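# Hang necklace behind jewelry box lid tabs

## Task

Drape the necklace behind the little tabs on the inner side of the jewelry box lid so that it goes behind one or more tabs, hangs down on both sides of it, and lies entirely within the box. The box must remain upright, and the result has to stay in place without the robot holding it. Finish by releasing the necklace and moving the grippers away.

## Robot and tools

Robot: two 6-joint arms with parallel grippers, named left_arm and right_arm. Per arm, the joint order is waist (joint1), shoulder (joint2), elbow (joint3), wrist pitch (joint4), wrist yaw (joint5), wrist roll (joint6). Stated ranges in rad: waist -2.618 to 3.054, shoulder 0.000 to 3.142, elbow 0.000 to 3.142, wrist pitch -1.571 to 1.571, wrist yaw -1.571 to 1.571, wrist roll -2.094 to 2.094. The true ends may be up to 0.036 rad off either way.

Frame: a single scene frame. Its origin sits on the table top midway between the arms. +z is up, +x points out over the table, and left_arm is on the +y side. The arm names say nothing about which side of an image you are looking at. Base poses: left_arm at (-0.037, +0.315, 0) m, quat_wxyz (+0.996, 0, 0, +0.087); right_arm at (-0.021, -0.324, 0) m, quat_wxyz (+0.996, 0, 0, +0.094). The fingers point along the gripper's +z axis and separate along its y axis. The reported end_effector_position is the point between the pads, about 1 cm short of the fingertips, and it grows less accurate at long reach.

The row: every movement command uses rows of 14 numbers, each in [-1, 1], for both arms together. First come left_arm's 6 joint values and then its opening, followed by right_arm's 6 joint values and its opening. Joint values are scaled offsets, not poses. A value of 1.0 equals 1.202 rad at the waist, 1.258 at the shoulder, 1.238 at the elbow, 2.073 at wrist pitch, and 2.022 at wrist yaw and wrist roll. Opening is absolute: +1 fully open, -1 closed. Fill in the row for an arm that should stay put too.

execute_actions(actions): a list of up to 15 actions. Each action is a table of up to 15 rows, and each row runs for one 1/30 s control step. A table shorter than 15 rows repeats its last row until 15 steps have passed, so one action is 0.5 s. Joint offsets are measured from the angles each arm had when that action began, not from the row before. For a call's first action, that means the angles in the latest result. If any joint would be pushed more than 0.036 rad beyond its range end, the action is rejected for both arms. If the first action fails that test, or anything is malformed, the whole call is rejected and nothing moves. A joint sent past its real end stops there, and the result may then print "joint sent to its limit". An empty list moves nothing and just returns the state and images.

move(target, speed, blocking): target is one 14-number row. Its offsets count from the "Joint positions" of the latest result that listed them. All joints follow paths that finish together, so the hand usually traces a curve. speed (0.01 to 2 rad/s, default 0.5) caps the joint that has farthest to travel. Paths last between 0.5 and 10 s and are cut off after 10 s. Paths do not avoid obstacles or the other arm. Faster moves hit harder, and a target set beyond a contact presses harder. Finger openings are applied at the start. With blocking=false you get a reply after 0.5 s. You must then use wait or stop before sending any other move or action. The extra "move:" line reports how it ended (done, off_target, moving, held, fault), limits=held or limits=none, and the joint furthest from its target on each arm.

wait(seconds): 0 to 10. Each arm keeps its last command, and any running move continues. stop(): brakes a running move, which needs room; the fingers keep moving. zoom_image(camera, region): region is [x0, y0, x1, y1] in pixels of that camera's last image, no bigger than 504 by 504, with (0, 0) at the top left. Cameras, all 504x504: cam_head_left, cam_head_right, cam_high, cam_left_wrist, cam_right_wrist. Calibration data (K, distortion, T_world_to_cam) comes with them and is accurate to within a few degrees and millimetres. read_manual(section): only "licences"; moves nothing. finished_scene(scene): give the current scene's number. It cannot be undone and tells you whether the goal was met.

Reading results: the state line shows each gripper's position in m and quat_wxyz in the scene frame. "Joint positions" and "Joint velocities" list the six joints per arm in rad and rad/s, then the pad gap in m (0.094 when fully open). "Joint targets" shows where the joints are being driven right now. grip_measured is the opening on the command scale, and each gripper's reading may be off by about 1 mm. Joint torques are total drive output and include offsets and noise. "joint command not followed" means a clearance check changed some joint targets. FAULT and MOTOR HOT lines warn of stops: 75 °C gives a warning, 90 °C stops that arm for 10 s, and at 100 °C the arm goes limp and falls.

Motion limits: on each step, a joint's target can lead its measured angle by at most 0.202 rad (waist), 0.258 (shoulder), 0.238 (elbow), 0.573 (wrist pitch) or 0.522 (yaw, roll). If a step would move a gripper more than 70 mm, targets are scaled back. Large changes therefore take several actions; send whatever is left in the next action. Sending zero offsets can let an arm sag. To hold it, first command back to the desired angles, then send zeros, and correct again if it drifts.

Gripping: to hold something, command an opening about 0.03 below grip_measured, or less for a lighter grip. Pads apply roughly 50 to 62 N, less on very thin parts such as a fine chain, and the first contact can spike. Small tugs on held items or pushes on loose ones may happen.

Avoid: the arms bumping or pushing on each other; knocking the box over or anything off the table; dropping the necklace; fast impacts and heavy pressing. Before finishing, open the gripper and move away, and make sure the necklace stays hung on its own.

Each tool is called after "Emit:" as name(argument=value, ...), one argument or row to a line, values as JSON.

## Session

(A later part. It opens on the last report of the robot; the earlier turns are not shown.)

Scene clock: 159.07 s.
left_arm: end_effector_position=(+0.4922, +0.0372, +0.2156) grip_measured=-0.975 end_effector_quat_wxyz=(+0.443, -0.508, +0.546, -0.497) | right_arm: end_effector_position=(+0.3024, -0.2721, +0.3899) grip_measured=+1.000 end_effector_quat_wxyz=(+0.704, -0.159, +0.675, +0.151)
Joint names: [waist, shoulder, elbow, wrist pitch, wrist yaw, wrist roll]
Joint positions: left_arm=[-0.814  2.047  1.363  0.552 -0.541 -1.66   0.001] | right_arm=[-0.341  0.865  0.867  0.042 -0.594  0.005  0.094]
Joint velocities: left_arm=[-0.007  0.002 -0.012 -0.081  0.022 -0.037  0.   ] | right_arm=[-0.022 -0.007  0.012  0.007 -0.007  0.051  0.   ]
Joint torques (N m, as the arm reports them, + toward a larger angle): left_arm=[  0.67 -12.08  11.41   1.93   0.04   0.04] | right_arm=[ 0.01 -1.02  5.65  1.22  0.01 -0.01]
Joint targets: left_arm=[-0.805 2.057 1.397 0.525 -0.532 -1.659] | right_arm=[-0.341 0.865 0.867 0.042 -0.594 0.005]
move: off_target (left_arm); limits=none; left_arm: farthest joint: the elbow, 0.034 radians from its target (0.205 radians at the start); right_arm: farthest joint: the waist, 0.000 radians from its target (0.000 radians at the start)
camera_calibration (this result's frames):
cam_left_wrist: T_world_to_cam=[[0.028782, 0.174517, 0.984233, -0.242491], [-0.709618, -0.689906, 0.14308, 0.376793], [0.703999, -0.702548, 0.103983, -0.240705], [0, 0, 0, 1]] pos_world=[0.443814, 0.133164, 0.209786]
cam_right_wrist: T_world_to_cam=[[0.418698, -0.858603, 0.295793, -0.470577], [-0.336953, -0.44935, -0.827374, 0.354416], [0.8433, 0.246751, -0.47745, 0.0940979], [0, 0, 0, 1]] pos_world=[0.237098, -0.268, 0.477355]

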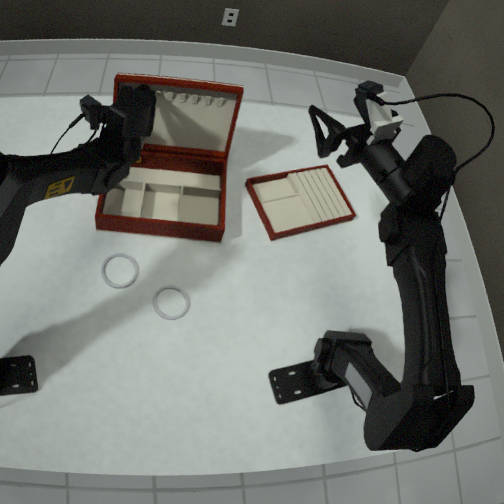

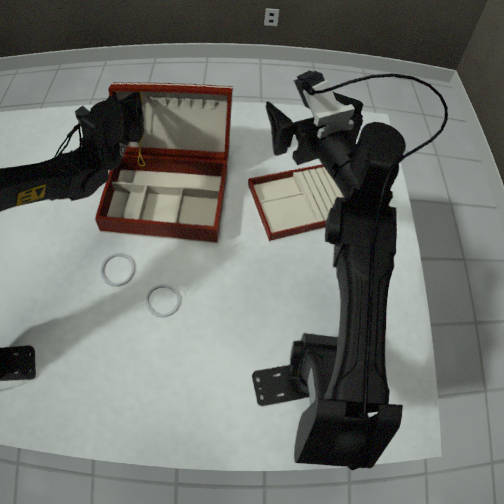

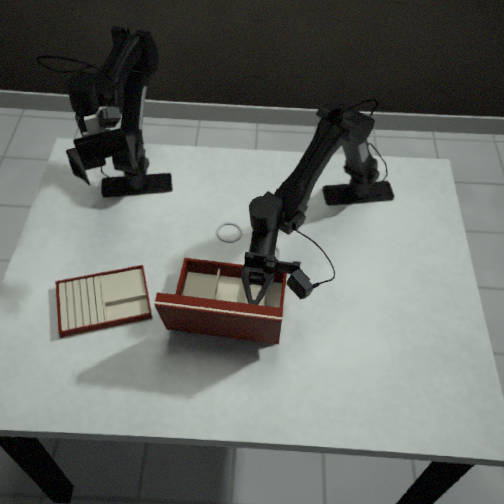

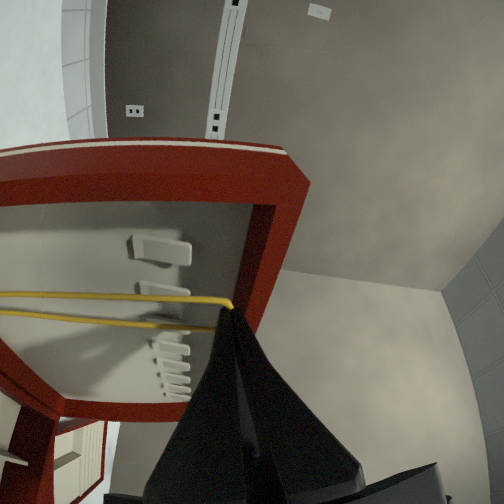

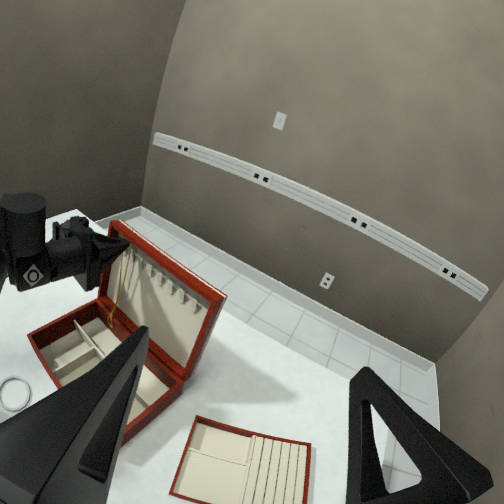

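Emit:
move(
  target=[0,0,0.02,-0.028,0,0.008,-0.985,0,0,0,0,0,0,1],
  speed=0.1,
)

Emit:
move(
  target=[0.015,0.025,0.055,-0.017,0.008,0,-0.985,0,0,0,0,0,0,1],
  speed=0.07,
)

Emit:
zoom_image(
  camera="cam_left_wrist",
  region=[110,180,350,400],
)

Emit:
zoom_image(
  camera="cam_right_wrist",
  region=[90,210,180,310],
)

Scene clock: 174.00 s.
left_arm: end_effector_position=(+0.4913, +0.0377, +0.2086) grip_measured=-0.975 end_effector_quat_wxyz=(+0.441, -0.510, +0.557, -0.485) | right_arm: end_effector_position=(+0.3024, -0.2721, +0.3899) grip_measured=+1.000 end_effector_quat_wxyz=(+0.704, -0.159, +0.675, +0.151)
Joint names: [waist, shoulder, elbow, wrist pitch, wrist yaw, wrist roll]
Joint positions: left_arm=[-0.814  2.047  1.363  0.52  -0.541 -1.659  0.001] | right_arm=[-0.341  0.865  0.867  0.042 -0.594  0.005  0.094]
Joint velocities: left_arm=[ 0.017 -0.002  0.017  0.066  0.037 -0.007 -0.001] | right_arm=[-0.012 -0.002  0.012 -0.037  0.037 -0.022  0.   ]
Joint torques (N m, as the arm reports them, + toward a larger angle): left_arm=[  0.07 -12.96  10.62   1.92  -0.08   0.2 ] | right_arm=[-0.01 -1.02  5.66  1.22  0.01 -0.01]
Joint targets: left_arm=[-0.814 2.047 1.388 0.494 -0.541 -1.644] | right_arm=[-0.341 0.865 0.867 0.042 -0.594 0.005]
move: off_target (left_arm); limits=none; left_arm: farthest joint: the wrist pitch, 0.026 radians from its target (0.057 radians at the start); right_arm: farthest joint: the waist, 0.000 radians from its target (0.000 radians at the start)
camera_calibration (this result's frames):
cam_left_wrist: T_world_to_cam=[[0.0538659, 0.155188, 0.986415, -0.247732], [-0.706258, -0.692418, 0.147502, 0.375098], [0.705902, -0.704609, 0.0723051, -0.233238], [0, 0, 0, 1]] pos_world=[0.442903, 0.133828, 0.205903]
cam_right_wrist: T_world_to_cam=[[0.418698, -0.858603, 0.295793, -0.470577], [-0.336953, -0.44935, -0.827374, 0.354416], [0.8433, 0.246751, -0.47745, 0.0940979], [0, 0, 0, 1]] pos_world=[0.237098, -0.268, 0.477355]

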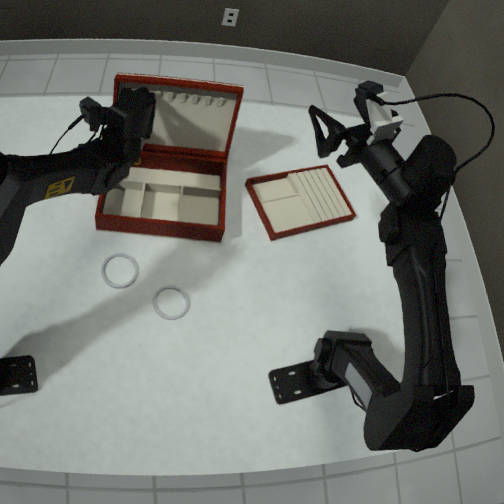

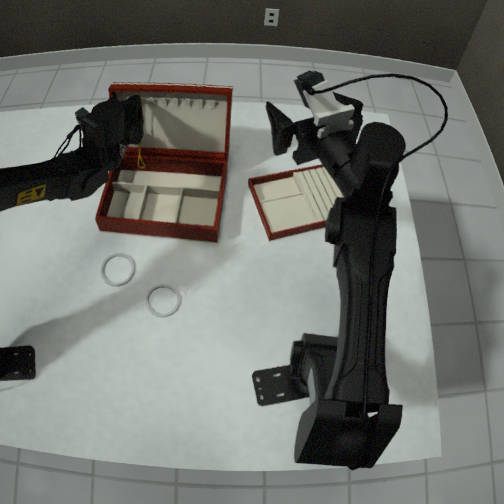

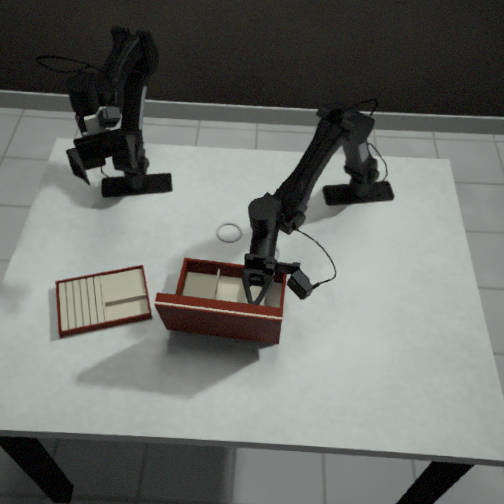

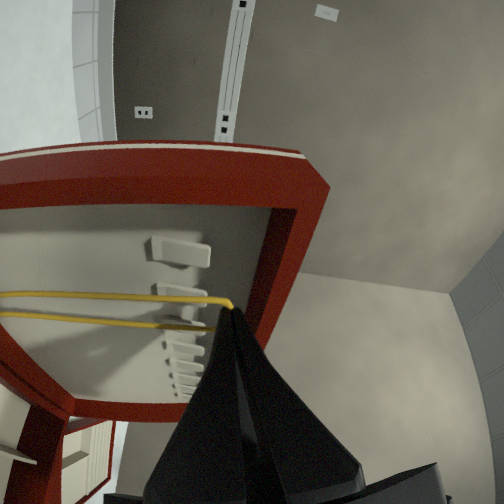

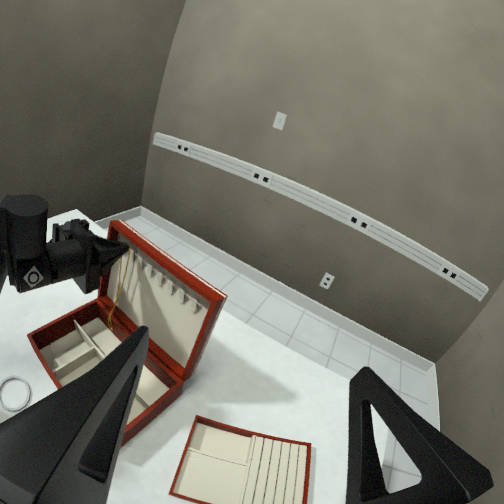

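Scene clock: 175.27 s.
left_arm: end_effector_position=(+0.4990, +0.0375, +0.2100) grip_measured=-0.975 end_effector_quat_wxyz=(+0.441, -0.511, +0.554, -0.487) | right_arm: end_effector_position=(+0.3024, -0.2721, +0.3899) grip_measured=+1.000 end_effector_quat_wxyz=(+0.704, -0.159, +0.675, +0.151)
Joint names: [waist, shoulder, elbow, wrist pitch, wrist yaw, wrist roll]
Joint positions: left_arm=[-0.805  2.068  1.398  0.512 -0.534 -1.66   0.001] | right_arm=[-0.341  0.865  0.867  0.042 -0.594  0.005  0.094]
Joint velocities: left_arm=[-0.022  0.017  0.012 -0.037 -0.007  0.007 -0.001] | right_arm=[ 0.002 -0.002 -0.002  0.022  0.007 -0.051  0.   ]
Joint torques (N m, as the arm reports them, + toward a larger angle): left_arm=[  0.73 -12.28  11.42   1.94   0.03   0.04] | right_arm=[ 0.   -1.03  5.66  1.22  0.01 -0.01]
Joint targets: left_arm=[-0.796 2.078 1.431 0.485 -0.525 -1.659] | right_arm=[-0.341 0.865 0.867 0.042 -0.594 0.005]
move: off_target (left_arm); limits=none; left_arm: farthest joint: the elbow, 0.034 radians from its target (0.068 radians at the start); right_arm: farthest joint: the waist, 0.000 radians from its target (0.000 radians at the start)
camera_calibration (this result's frames):
cam_left_wrist: T_world_to_cam=[[0.0502746, 0.160209, 0.985802, -0.247764], [-0.70498, -0.693474, 0.148654, 0.379328], [0.707443, -0.702444, 0.0780797, -0.241026], [0, 0, 0, 1]] pos_world=[0.450387, 0.13344, 0.206678]
cam_right_wrist: T_world_to_cam=[[0.418698, -0.858603, 0.295793, -0.470577], [-0.336953, -0.44935, -0.827374, 0.354416], [0.8433, 0.246751, -0.47745, 0.0940979], [0, 0, 0, 1]] pos_world=[0.237098, -0.268, 0.477355]

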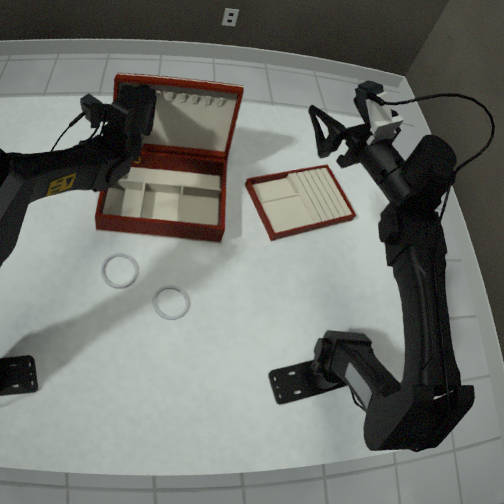

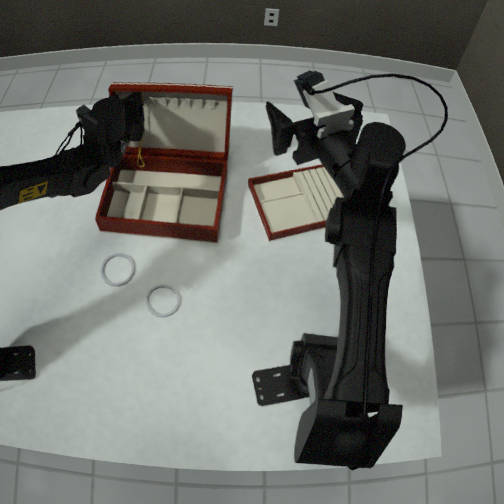

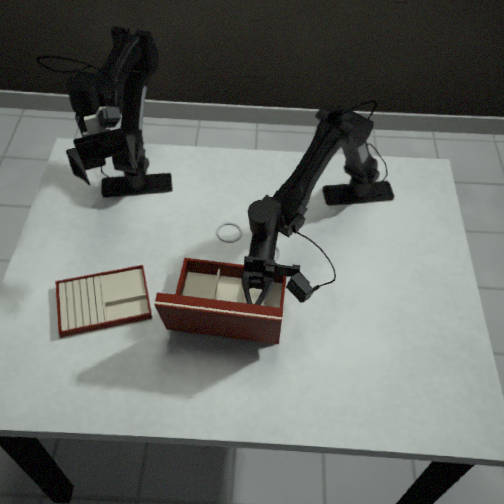

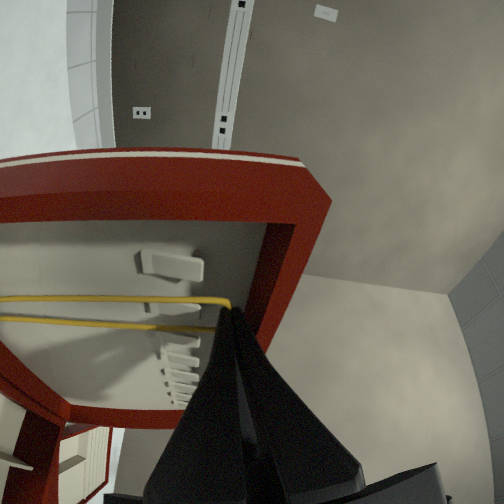

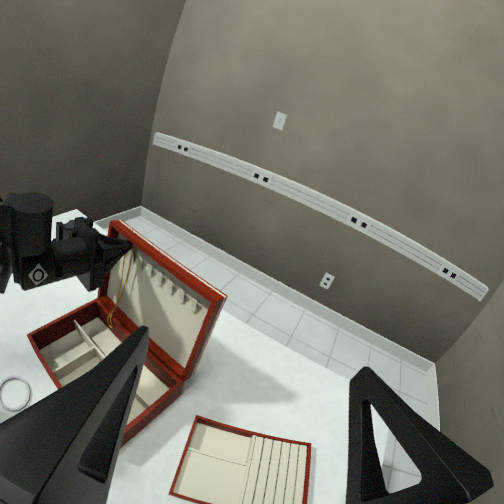

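Region (110, 180, 350, 400) of cam_left_wrist's 504x504 image, scaled by 2.100, with more detail than that image has; it fills the top 462 rows of this view, and the rest is white.

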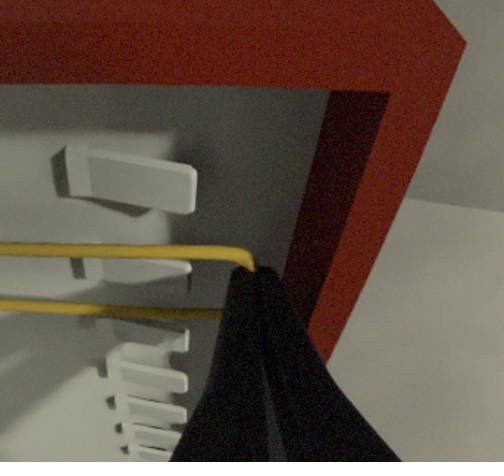

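Region (90, 210, 180, 310) of cam_right_wrist's 504x504 image, scaled by 5.040, with more detail than that image has; it fills the left 454 columns of this view, and the rest is white.

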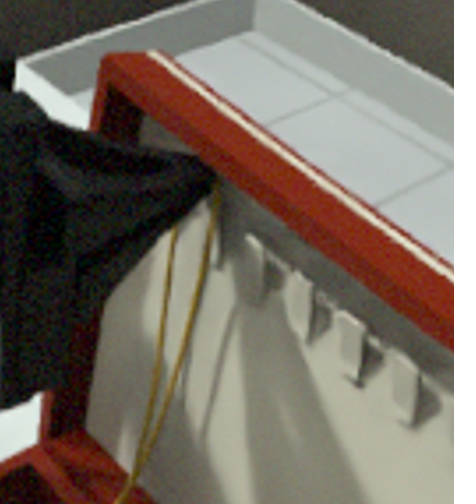

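Emit:
move(
  target=[0.010,0.022,0.048,-0.017,0.013,0,-0.985,0,0,0,0,0,0,1],
  speed=0.07,
)

Emit:
zoom_image(
  camera="cam_left_wrist",
  region=[110,180,350,400],
)

Emit:
zoom_image(
  camera="cam_right_wrist",
  region=[90,210,180,310],
)

Scene clock: 183.80 s.
left_arm: end_effector_position=(+0.5028, +0.0315, +0.2085) grip_measured=-0.975 end_effector_quat_wxyz=(+0.436, -0.507, +0.559, -0.490) | right_arm: end_effector_position=(+0.3024, -0.2721, +0.3899) grip_measured=+1.000 end_effector_quat_wxyz=(+0.704, -0.159, +0.675, +0.151)
Joint names: [waist, shoulder, elbow, wrist pitch, wrist yaw, wrist roll]
Joint positions: left_arm=[-0.805  2.087  1.424  0.502 -0.517 -1.662  0.001] | right_arm=[-0.341  0.865  0.867  0.042 -0.594  0.005  0.094]
Joint velocities: left_arm=[ 0.002  0.012 -0.007  0.007  0.007 -0.051 -0.   ] | right_arm=[-0.012  0.027  0.017 -0.022  0.007 -0.051  0.   ]
Joint torques (N m, as the arm reports them, + toward a larger angle): left_arm=[  0.88 -12.7   11.42   1.92   0.02   0.04] | right_arm=[ 0.   -1.03  5.65  1.22  0.01 -0.01]
Joint targets: left_arm=[-0.793 2.096 1.457 0.476 -0.508 -1.661] | right_arm=[-0.341 0.865 0.867 0.042 -0.594 0.005]
move: off_target (left_arm); limits=none; left_arm: farthest joint: the elbow, 0.034 radians from its target (0.060 radians at the start); right_arm: farthest joint: the waist, 0.000 radians from its target (0.000 radians at the start)
camera_calibration (this result's frames):
cam_left_wrist: T_world_to_cam=[[0.0565263, 0.161647, 0.985228, -0.248548], [-0.71594, -0.681226, 0.152845, 0.382286], [0.69587, -0.714004, 0.0772224, -0.24144], [0, 0, 0, 1]] pos_world=[0.455755, 0.128211, 0.205091]
cam_right_wrist: T_world_to_cam=[[0.418698, -0.858603, 0.295793, -0.470577], [-0.336953, -0.44935, -0.827374, 0.354416], [0.8433, 0.246751, -0.47745, 0.0940979], [0, 0, 0, 1]] pos_world=[0.237098, -0.268, 0.477355]

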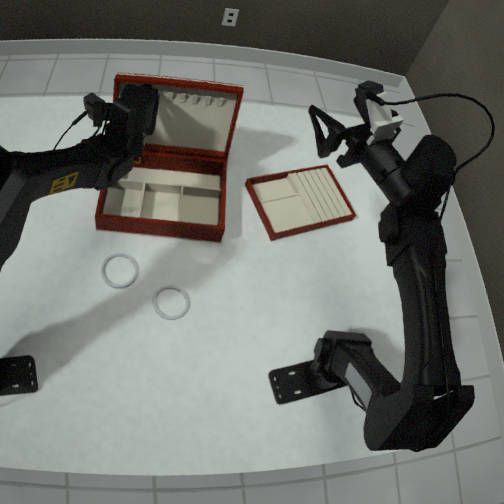

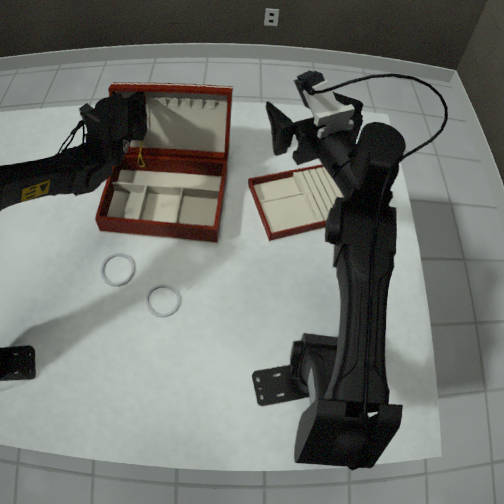

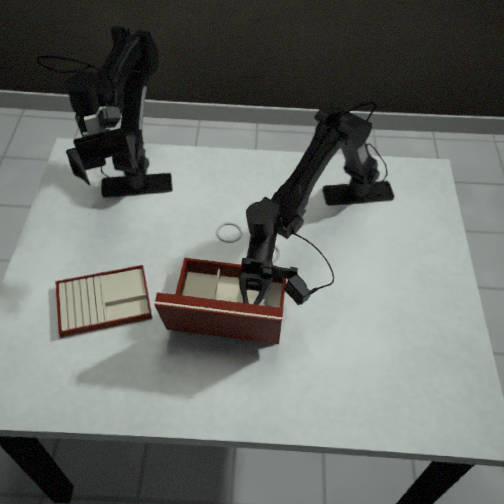

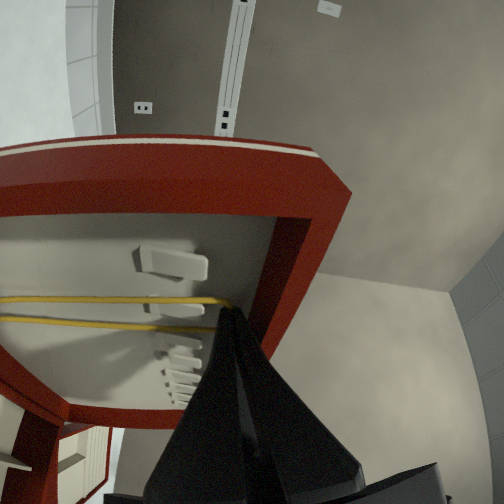

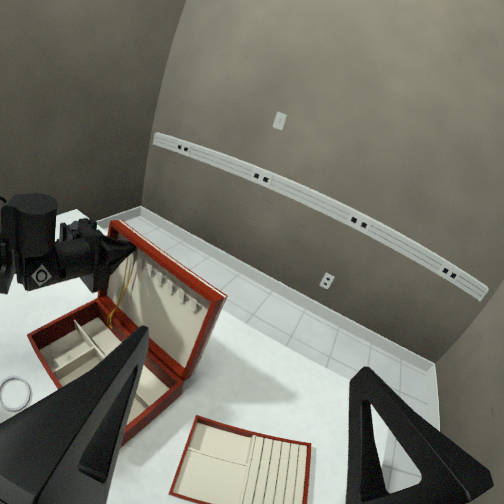

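Region (110, 180, 350, 400) of cam_left_wrist's 504x504 image, scaled by 2.100, with more detail than that image has; it fills the top 462 rows of this view, and the rest is white.

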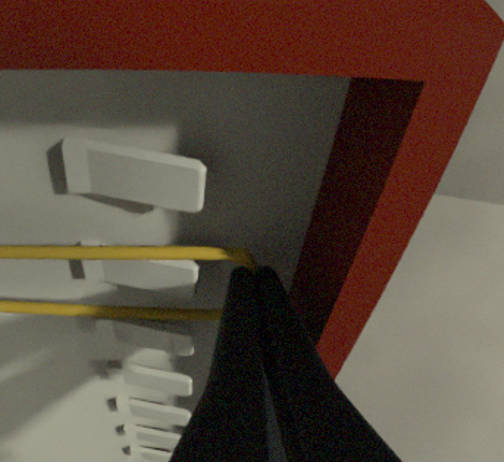

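Region (90, 210, 180, 310) of cam_right_wrist's 504x504 image, scaled by 5.040, with more detail than that image has; it fills the left 454 columns of this view, and the rest is white.

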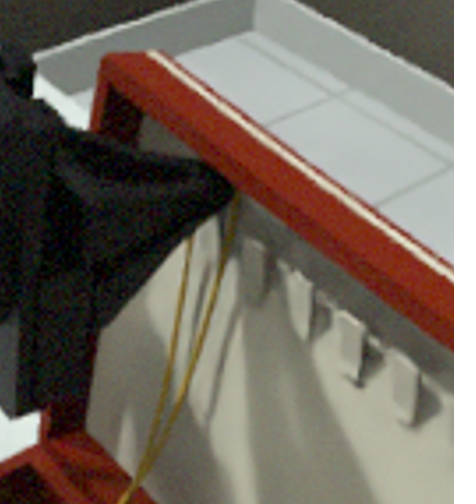

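The tab is between the strands in both views. Advance.

Emit:
move(
  target=[0.016,0.024,0.053,-0.017,0,0,-0.985,0,0,0,0,0,0,1],
  speed=0.07,
)

Emit:
zoom_image(
  camera="cam_left_wrist",
  region=[110,180,350,400],
)

Emit:
zoom_image(
  camera="cam_right_wrist",
  region=[90,210,180,310],
)

Scene clock: 195.43 s.
left_arm: end_effector_position=(+0.5087, +0.0314, +0.2072) grip_measured=-0.975 end_effector_quat_wxyz=(+0.436, -0.510, +0.559, -0.488) | right_arm: end_effector_position=(+0.3024, -0.2721, +0.3899) grip_measured=+1.000 end_effector_quat_wxyz=(+0.704, -0.159, +0.675, +0.151)
Joint names: [waist, shoulder, elbow, wrist pitch, wrist yaw, wrist roll]
Joint positions: left_arm=[-0.799  2.107  1.453  0.488 -0.517 -1.663  0.001] | right_arm=[-0.341  0.865  0.867  0.042 -0.594  0.005  0.094]
Joint velocities: left_arm=[-0.002 -0.007 -0.012 -0.022 -0.007  0.022 -0.001] | right_arm=[ 0.012  0.002 -0.002 -0.037  0.051  0.051  0.   ]
Joint torques (N m, as the arm reports them, + toward a larger angle): left_arm=[  1.   -12.67  11.73   1.99  -0.07   0.04] | right_arm=[ 0.   -1.02  5.64  1.22  0.01 -0.01]
Joint targets: left_arm=[-0.785 2.117 1.490 0.467 -0.517 -1.662] | right_arm=[-0.341 0.865 0.867 0.042 -0.594 0.005]
move: off_target (left_arm); limits=none; left_arm: farthest joint: the elbow, 0.036 radians from its target (0.066 radians at the start); right_arm: farthest joint: the waist, 0.000 radians from its target (0.000 radians at the start)
camera_calibration (this result's frames):
cam_left_wrist: T_world_to_cam=[[0.0591386, 0.160699, 0.98523, -0.248957], [-0.711631, -0.685355, 0.154503, 0.384246], [0.70006, -0.710257, 0.0738275, -0.247055], [0, 0, 0, 1]] pos_world=[0.461117, 0.127879, 0.204152]
cam_right_wrist: T_world_to_cam=[[0.418698, -0.858603, 0.295793, -0.470577], [-0.336953, -0.44935, -0.827374, 0.354416], [0.8433, 0.246751, -0.47745, 0.0940979], [0, 0, 0, 1]] pos_world=[0.237098, -0.268, 0.477355]

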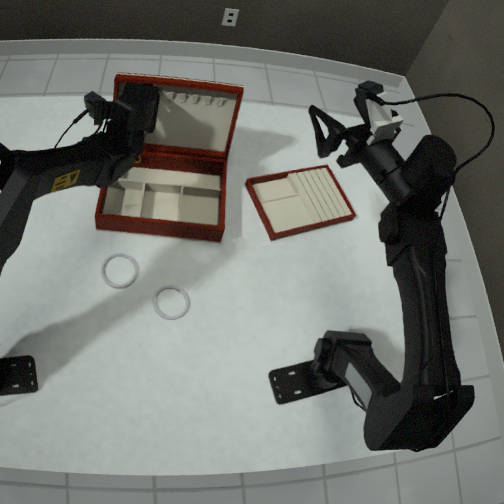

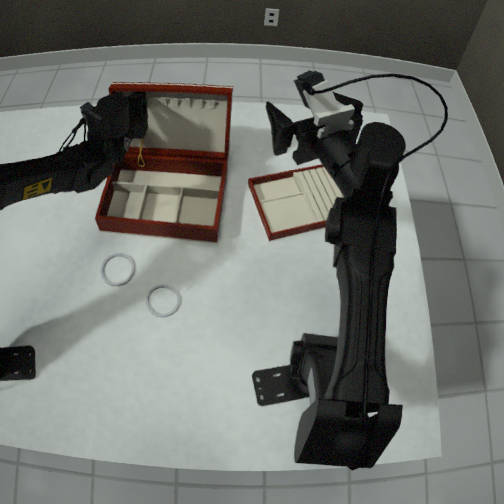

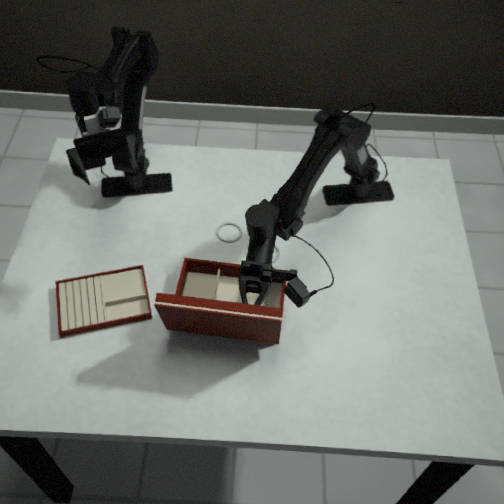

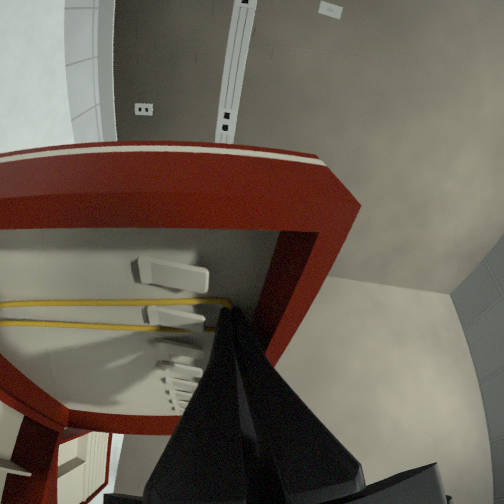

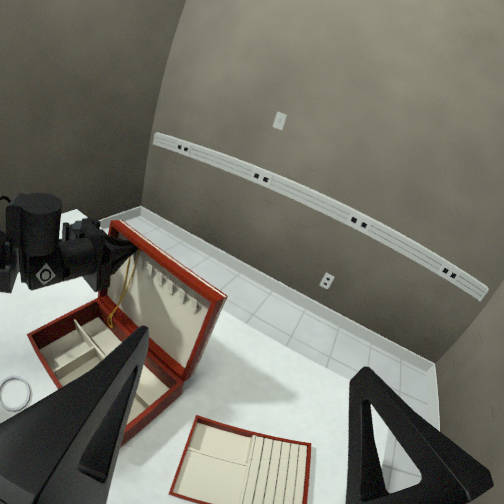

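Region (110, 180, 350, 400) of cam_left_wrist's 504x504 image, scaled by 2.100, with more detail than that image has; it fills the top 462 rows of this view, and the rest is white.

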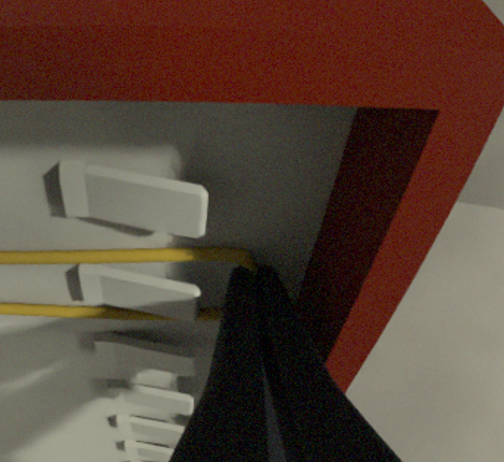

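Region (90, 210, 180, 310) of cam_right_wrist's 504x504 image, scaled by 5.040, with more detail than that image has; it fills the left 454 columns of this view, and the rest is white.

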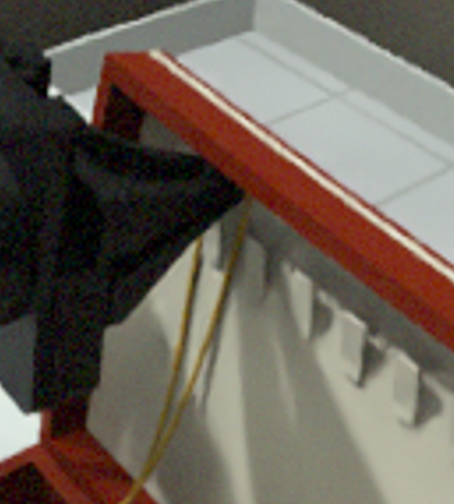

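Emit:
execute_actions(
  actions=[
    [[0,0,0.015,0,0,0,-0.9,0,0,0,0,0,0,1]],
  ],
)

Emit:
zoom_image(
  camera="cam_left_wrist",
  region=[110,180,350,400],
)

Scene clock: 200.40 s.
left_arm: end_effector_position=(+0.5088, +0.0314, +0.2077) grip_measured=-0.902 end_effector_quat_wxyz=(+0.436, -0.510, +0.558, -0.489) | right_arm: end_effector_position=(+0.3024, -0.2721, +0.3899) grip_measured=+1.000 end_effector_quat_wxyz=(+0.704, -0.159, +0.675, +0.151)
Joint names: [waist, shoulder, elbow, wrist pitch, wrist yaw, wrist roll]
Joint positions: left_arm=[-0.799  2.107  1.453  0.49  -0.517 -1.664  0.005] | right_arm=[-0.341  0.865  0.867  0.042 -0.594  0.005  0.094]
Joint velocities: left_arm=[-0.002 -0.002  0.012  0.066 -0.007 -0.066  0.001] | right_arm=[-0.017  0.007 -0.002 -0.037  0.051 -0.007  0.   ]
Joint torques (N m, as the arm reports them, + toward a larger angle): left_arm=[  0.07 -13.6   10.15   2.17  -0.07   0.03] | right_arm=[ 0.   -1.02  5.66  1.22  0.01 -0.01]
Joint targets: left_arm=[-0.799 2.107 1.472 0.488 -0.517 -1.663] | right_arm=[-0.341 0.865 0.867 0.042 -0.594 0.005]
camera_calibration (this result's frames):
cam_left_wrist: T_world_to_cam=[[0.0577011, 0.162917, 0.984951, -0.248651], [-0.711741, -0.685124, 0.155019, 0.384134], [0.700069, -0.709974, 0.0764222, -0.247707], [0, 0, 0, 1]] pos_world=[0.461163, 0.127823, 0.204292]
cam_right_wrist: T_world_to_cam=[[0.418698, -0.858603, 0.295793, -0.470577], [-0.336953, -0.44935, -0.827374, 0.354416], [0.8433, 0.246751, -0.47745, 0.0940979], [0, 0, 0, 1]] pos_world=[0.237098, -0.268, 0.477355]

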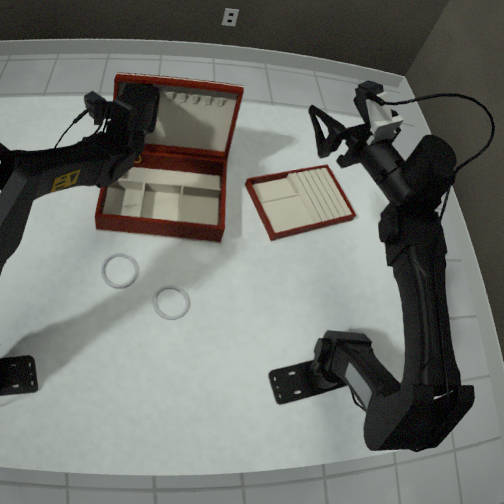

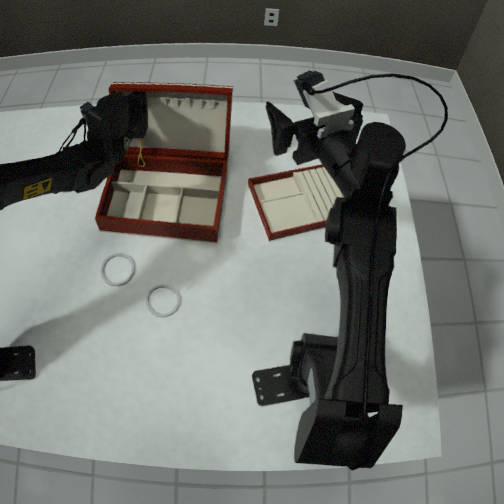

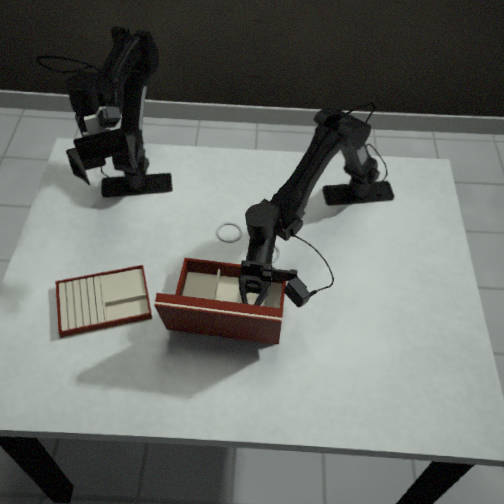

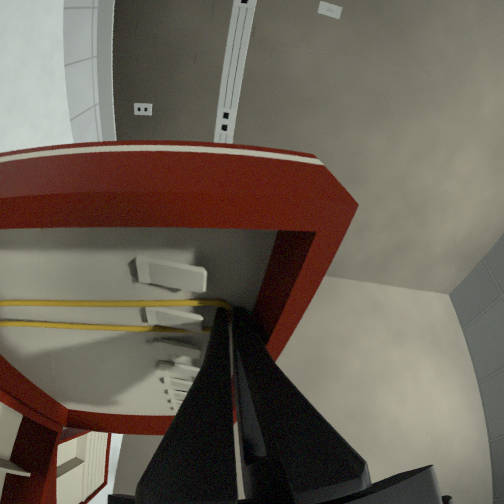

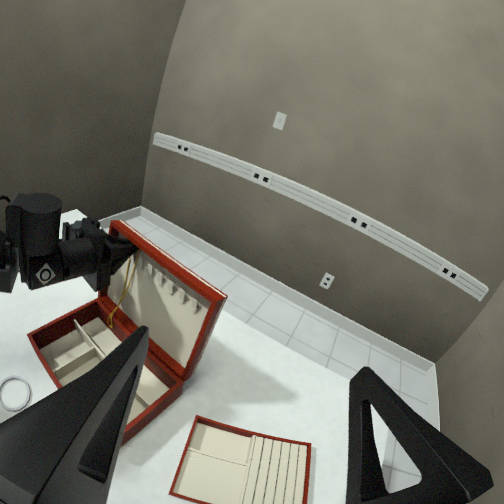

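Region (110, 180, 350, 400) of cam_left_wrist's 504x504 image, scaled by 2.100, with more detail than that image has; it fills the top 462 rows of this view, and the rest is white.

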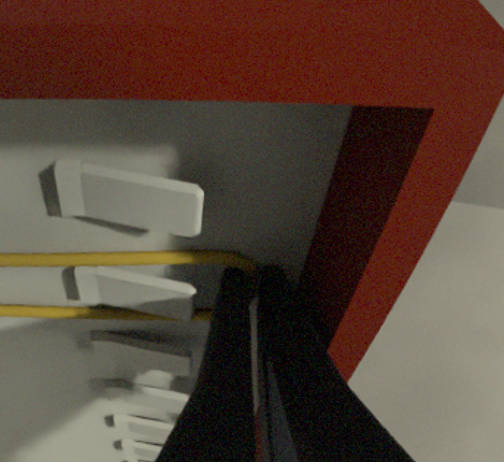

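Emit:
move(
  target=[0,0,0.015,0,-0.04,0,-0.98,0,0,0,0,0,0,1],
  speed=0.07,
)

Emit:
zoom_image(
  camera="cam_left_wrist",
  region=[110,180,350,400],
)

Emit:
zoom_image(
  camera="cam_right_wrist",
  region=[90,210,180,310],
)

Scene clock: 208.67 s.
left_arm: end_effector_position=(+0.5097, +0.0421, +0.2086) grip_measured=-0.971 end_effector_quat_wxyz=(+0.454, -0.523, +0.543, -0.475) | right_arm: end_effector_position=(+0.3024, -0.2721, +0.3899) grip_measured=+1.000 end_effector_quat_wxyz=(+0.704, -0.159, +0.675, +0.151)
Joint names: [waist, shoulder, elbow, wrist pitch, wrist yaw, wrist roll]
Joint positions: left_arm=[-0.799  2.107  1.453  0.49  -0.577 -1.665  0.001] | right_arm=[-0.341  0.865  0.867  0.042 -0.594  0.005  0.094]
Joint velocities: left_arm=[ 0.017 -0.012  0.002 -0.007 -0.007 -0.037  0.   ] | right_arm=[ 0.007  0.002  0.002 -0.051 -0.022 -0.037  0.   ]
Joint torques (N m, as the arm reports them, + toward a larger angle): left_arm=[  0.06 -13.58  10.15   2.16  -0.26   0.04] | right_arm=[ 0.   -1.02  5.65  1.22  0.01 -0.01]
Joint targets: left_arm=[-0.799 2.107 1.472 0.490 -0.597 -1.664] | right_arm=[-0.341 0.865 0.867 0.042 -0.594 0.005]
move: off_target (left_arm); limits=none; left_arm: farthest joint: the wrist yaw, 0.021 radians from its target (0.081 radians at the start); right_arm: farthest joint: the waist, 0.000 radians from its target (0.000 radians at the start)
camera_calibration (this result's frames):
cam_left_wrist: T_world_to_cam=[[0.0424259, 0.159138, 0.986344, -0.243699], [-0.670199, -0.727634, 0.146225, 0.374435], [0.740968, -0.66725, 0.0757837, -0.263295], [0, 0, 0, 1]] pos_world=[0.456378, 0.13555, 0.205573]
cam_right_wrist: T_world_to_cam=[[0.418698, -0.858603, 0.295793, -0.470577], [-0.336953, -0.44935, -0.827374, 0.354416], [0.8433, 0.246751, -0.47745, 0.0940979], [0, 0, 0, 1]] pos_world=[0.237098, -0.268, 0.477355]

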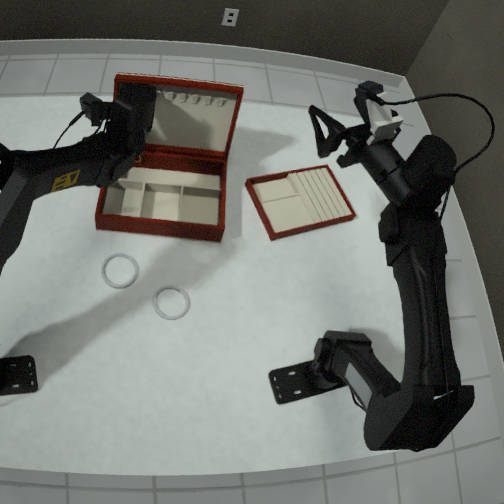

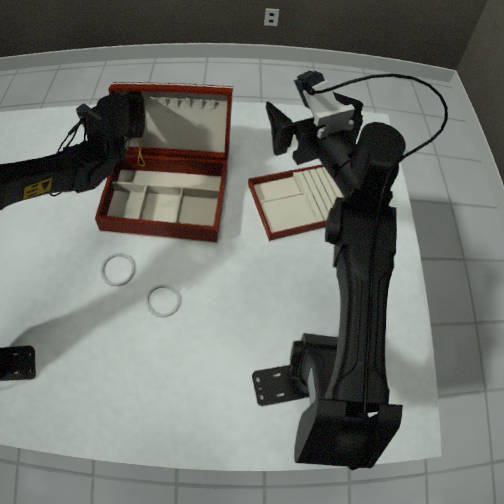

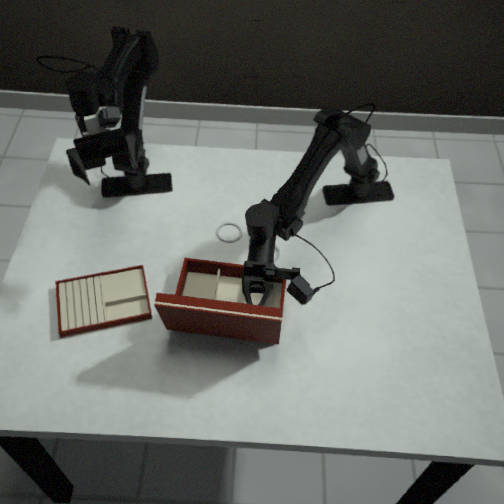

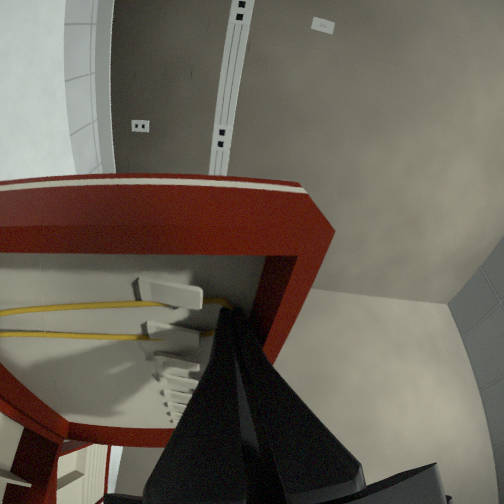

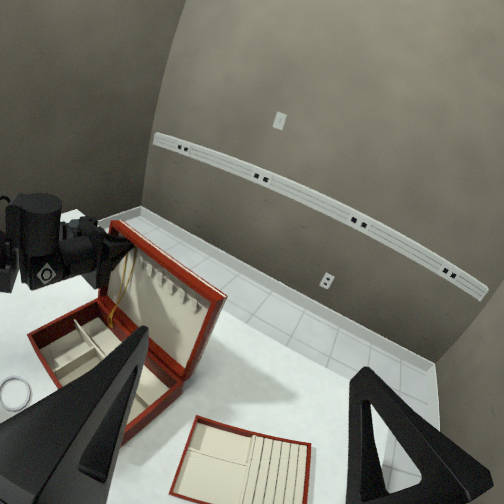

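Region (110, 180, 350, 400) of cam_left_wrist's 504x504 image, scaled by 2.100, with more detail than that image has; it fills the top 462 rows of this view, and the rest is white.

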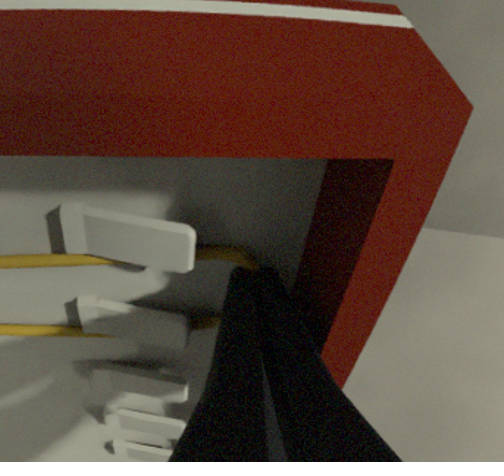

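Region (90, 210, 180, 310) of cam_right_wrist's 504x504 image, scaled by 5.040, with more detail than that image has; it fills the left 454 columns of this view, and the rest is white.

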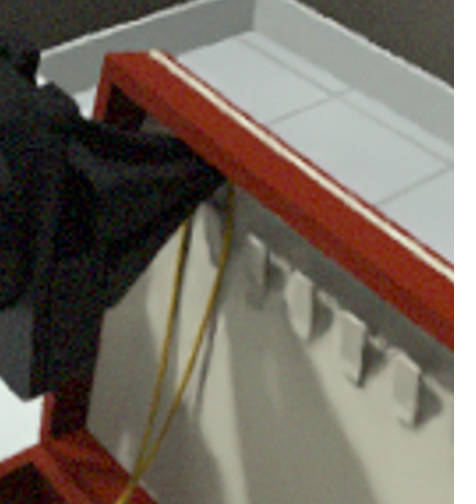

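Emit:
move(
  target=[0.012,0,0.015,-0.018,-0.035,0,-0.98,0,0,0,0,0,0,1],
  speed=0.07,
)

Emit:
zoom_image(
  camera="cam_left_wrist",
  region=[110,180,350,400],
)

Emit:
zoom_image(
  camera="cam_right_wrist",
  region=[90,210,180,310],
)

Scene clock: 217.70 s.
left_arm: end_effector_position=(+0.5098, +0.0512, +0.2082) grip_measured=-0.971 end_effector_quat_wxyz=(+0.468, -0.535, +0.531, -0.461) | right_arm: end_effector_position=(+0.3024, -0.2721, +0.3899) grip_measured=+1.000 end_effector_quat_wxyz=(+0.704, -0.159, +0.675, +0.151)
Joint names: [waist, shoulder, elbow, wrist pitch, wrist yaw, wrist roll]
Joint positions: left_arm=[-0.799  2.107  1.453  0.484 -0.628 -1.667  0.001] | right_arm=[-0.341  0.865  0.867  0.042 -0.594  0.005  0.094]
Joint velocities: left_arm=[ 0.002 -0.007 -0.017  0.007 -0.037 -0.007 -0.001] | right_arm=[-0.002 -0.022  0.012  0.022 -0.022 -0.007  0.   ]
Joint torques (N m, as the arm reports them, + toward a larger angle): left_arm=[  1.06 -13.56  10.11   1.82  -0.3    0.04] | right_arm=[ 0.01 -1.03  5.65  1.22  0.01 -0.01]
Joint targets: left_arm=[-0.785 2.107 1.472 0.452 -0.648 -1.666] | right_arm=[-0.341 0.865 0.867 0.042 -0.594 0.005]
move: off_target (left_arm); limits=none; left_arm: farthest joint: the wrist pitch, 0.031 radians from its target (0.037 radians at the start); right_arm: farthest joint: the waist, 0.000 radians from its target (0.000 radians at the start)
camera_calibration (this result's frames):
cam_left_wrist: T_world_to_cam=[[0.0343518, 0.152528, 0.987702, -0.240611], [-0.632813, -0.761612, 0.139623, 0.36524], [0.773542, -0.629827, 0.0703592, -0.274637], [0, 0, 0, 1]] pos_world=[0.451837, 0.141898, 0.205979]
cam_right_wrist: T_world_to_cam=[[0.418698, -0.858603, 0.295793, -0.470577], [-0.336953, -0.44935, -0.827374, 0.354416], [0.8433, 0.246751, -0.47745, 0.0940979], [0, 0, 0, 1]] pos_world=[0.237098, -0.268, 0.477355]

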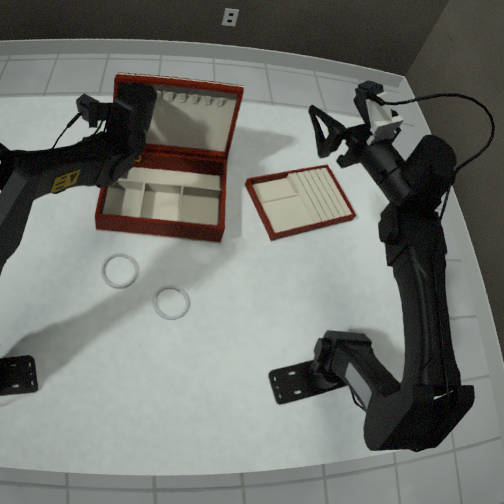

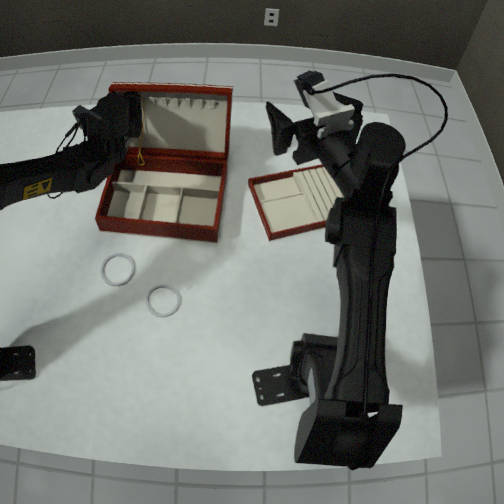

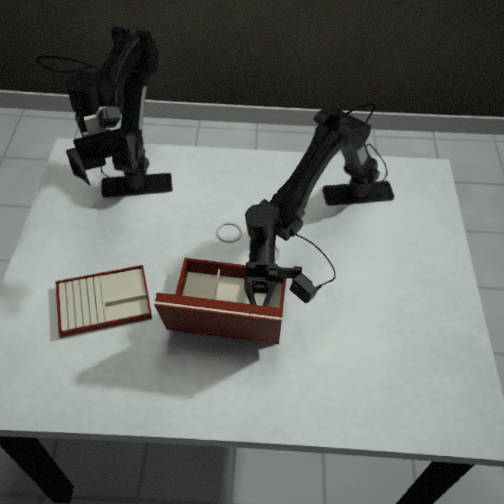

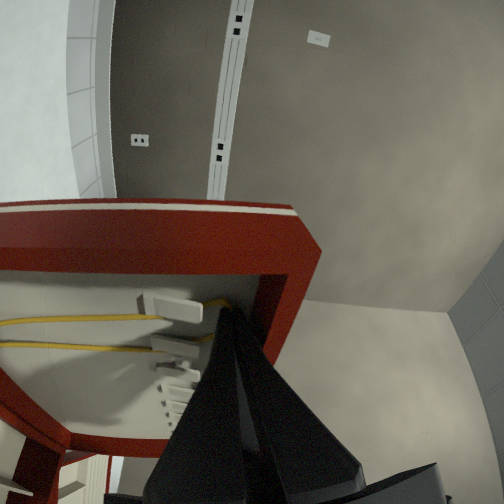

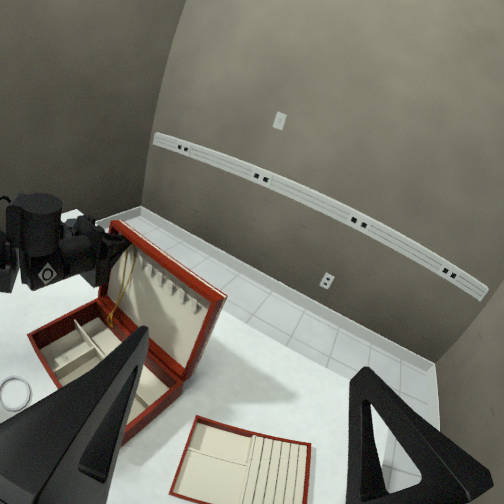

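Region (110, 180, 350, 400) of cam_left_wrist's 504x504 image, scaled by 2.100, with more detail than that image has; it fills the top 462 rows of this view, and the rest is white.

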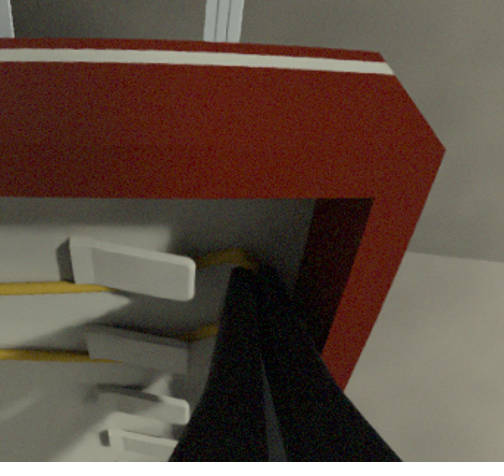

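Region (90, 210, 180, 310) of cam_right_wrist's 504x504 image, scaled by 5.040, with more detail than that image has; it fills the left 454 columns of this view, and the rest is white.

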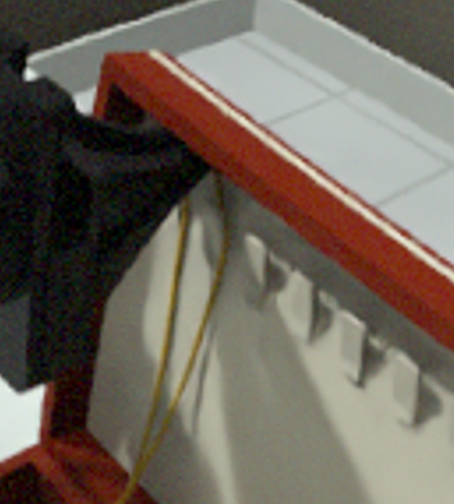

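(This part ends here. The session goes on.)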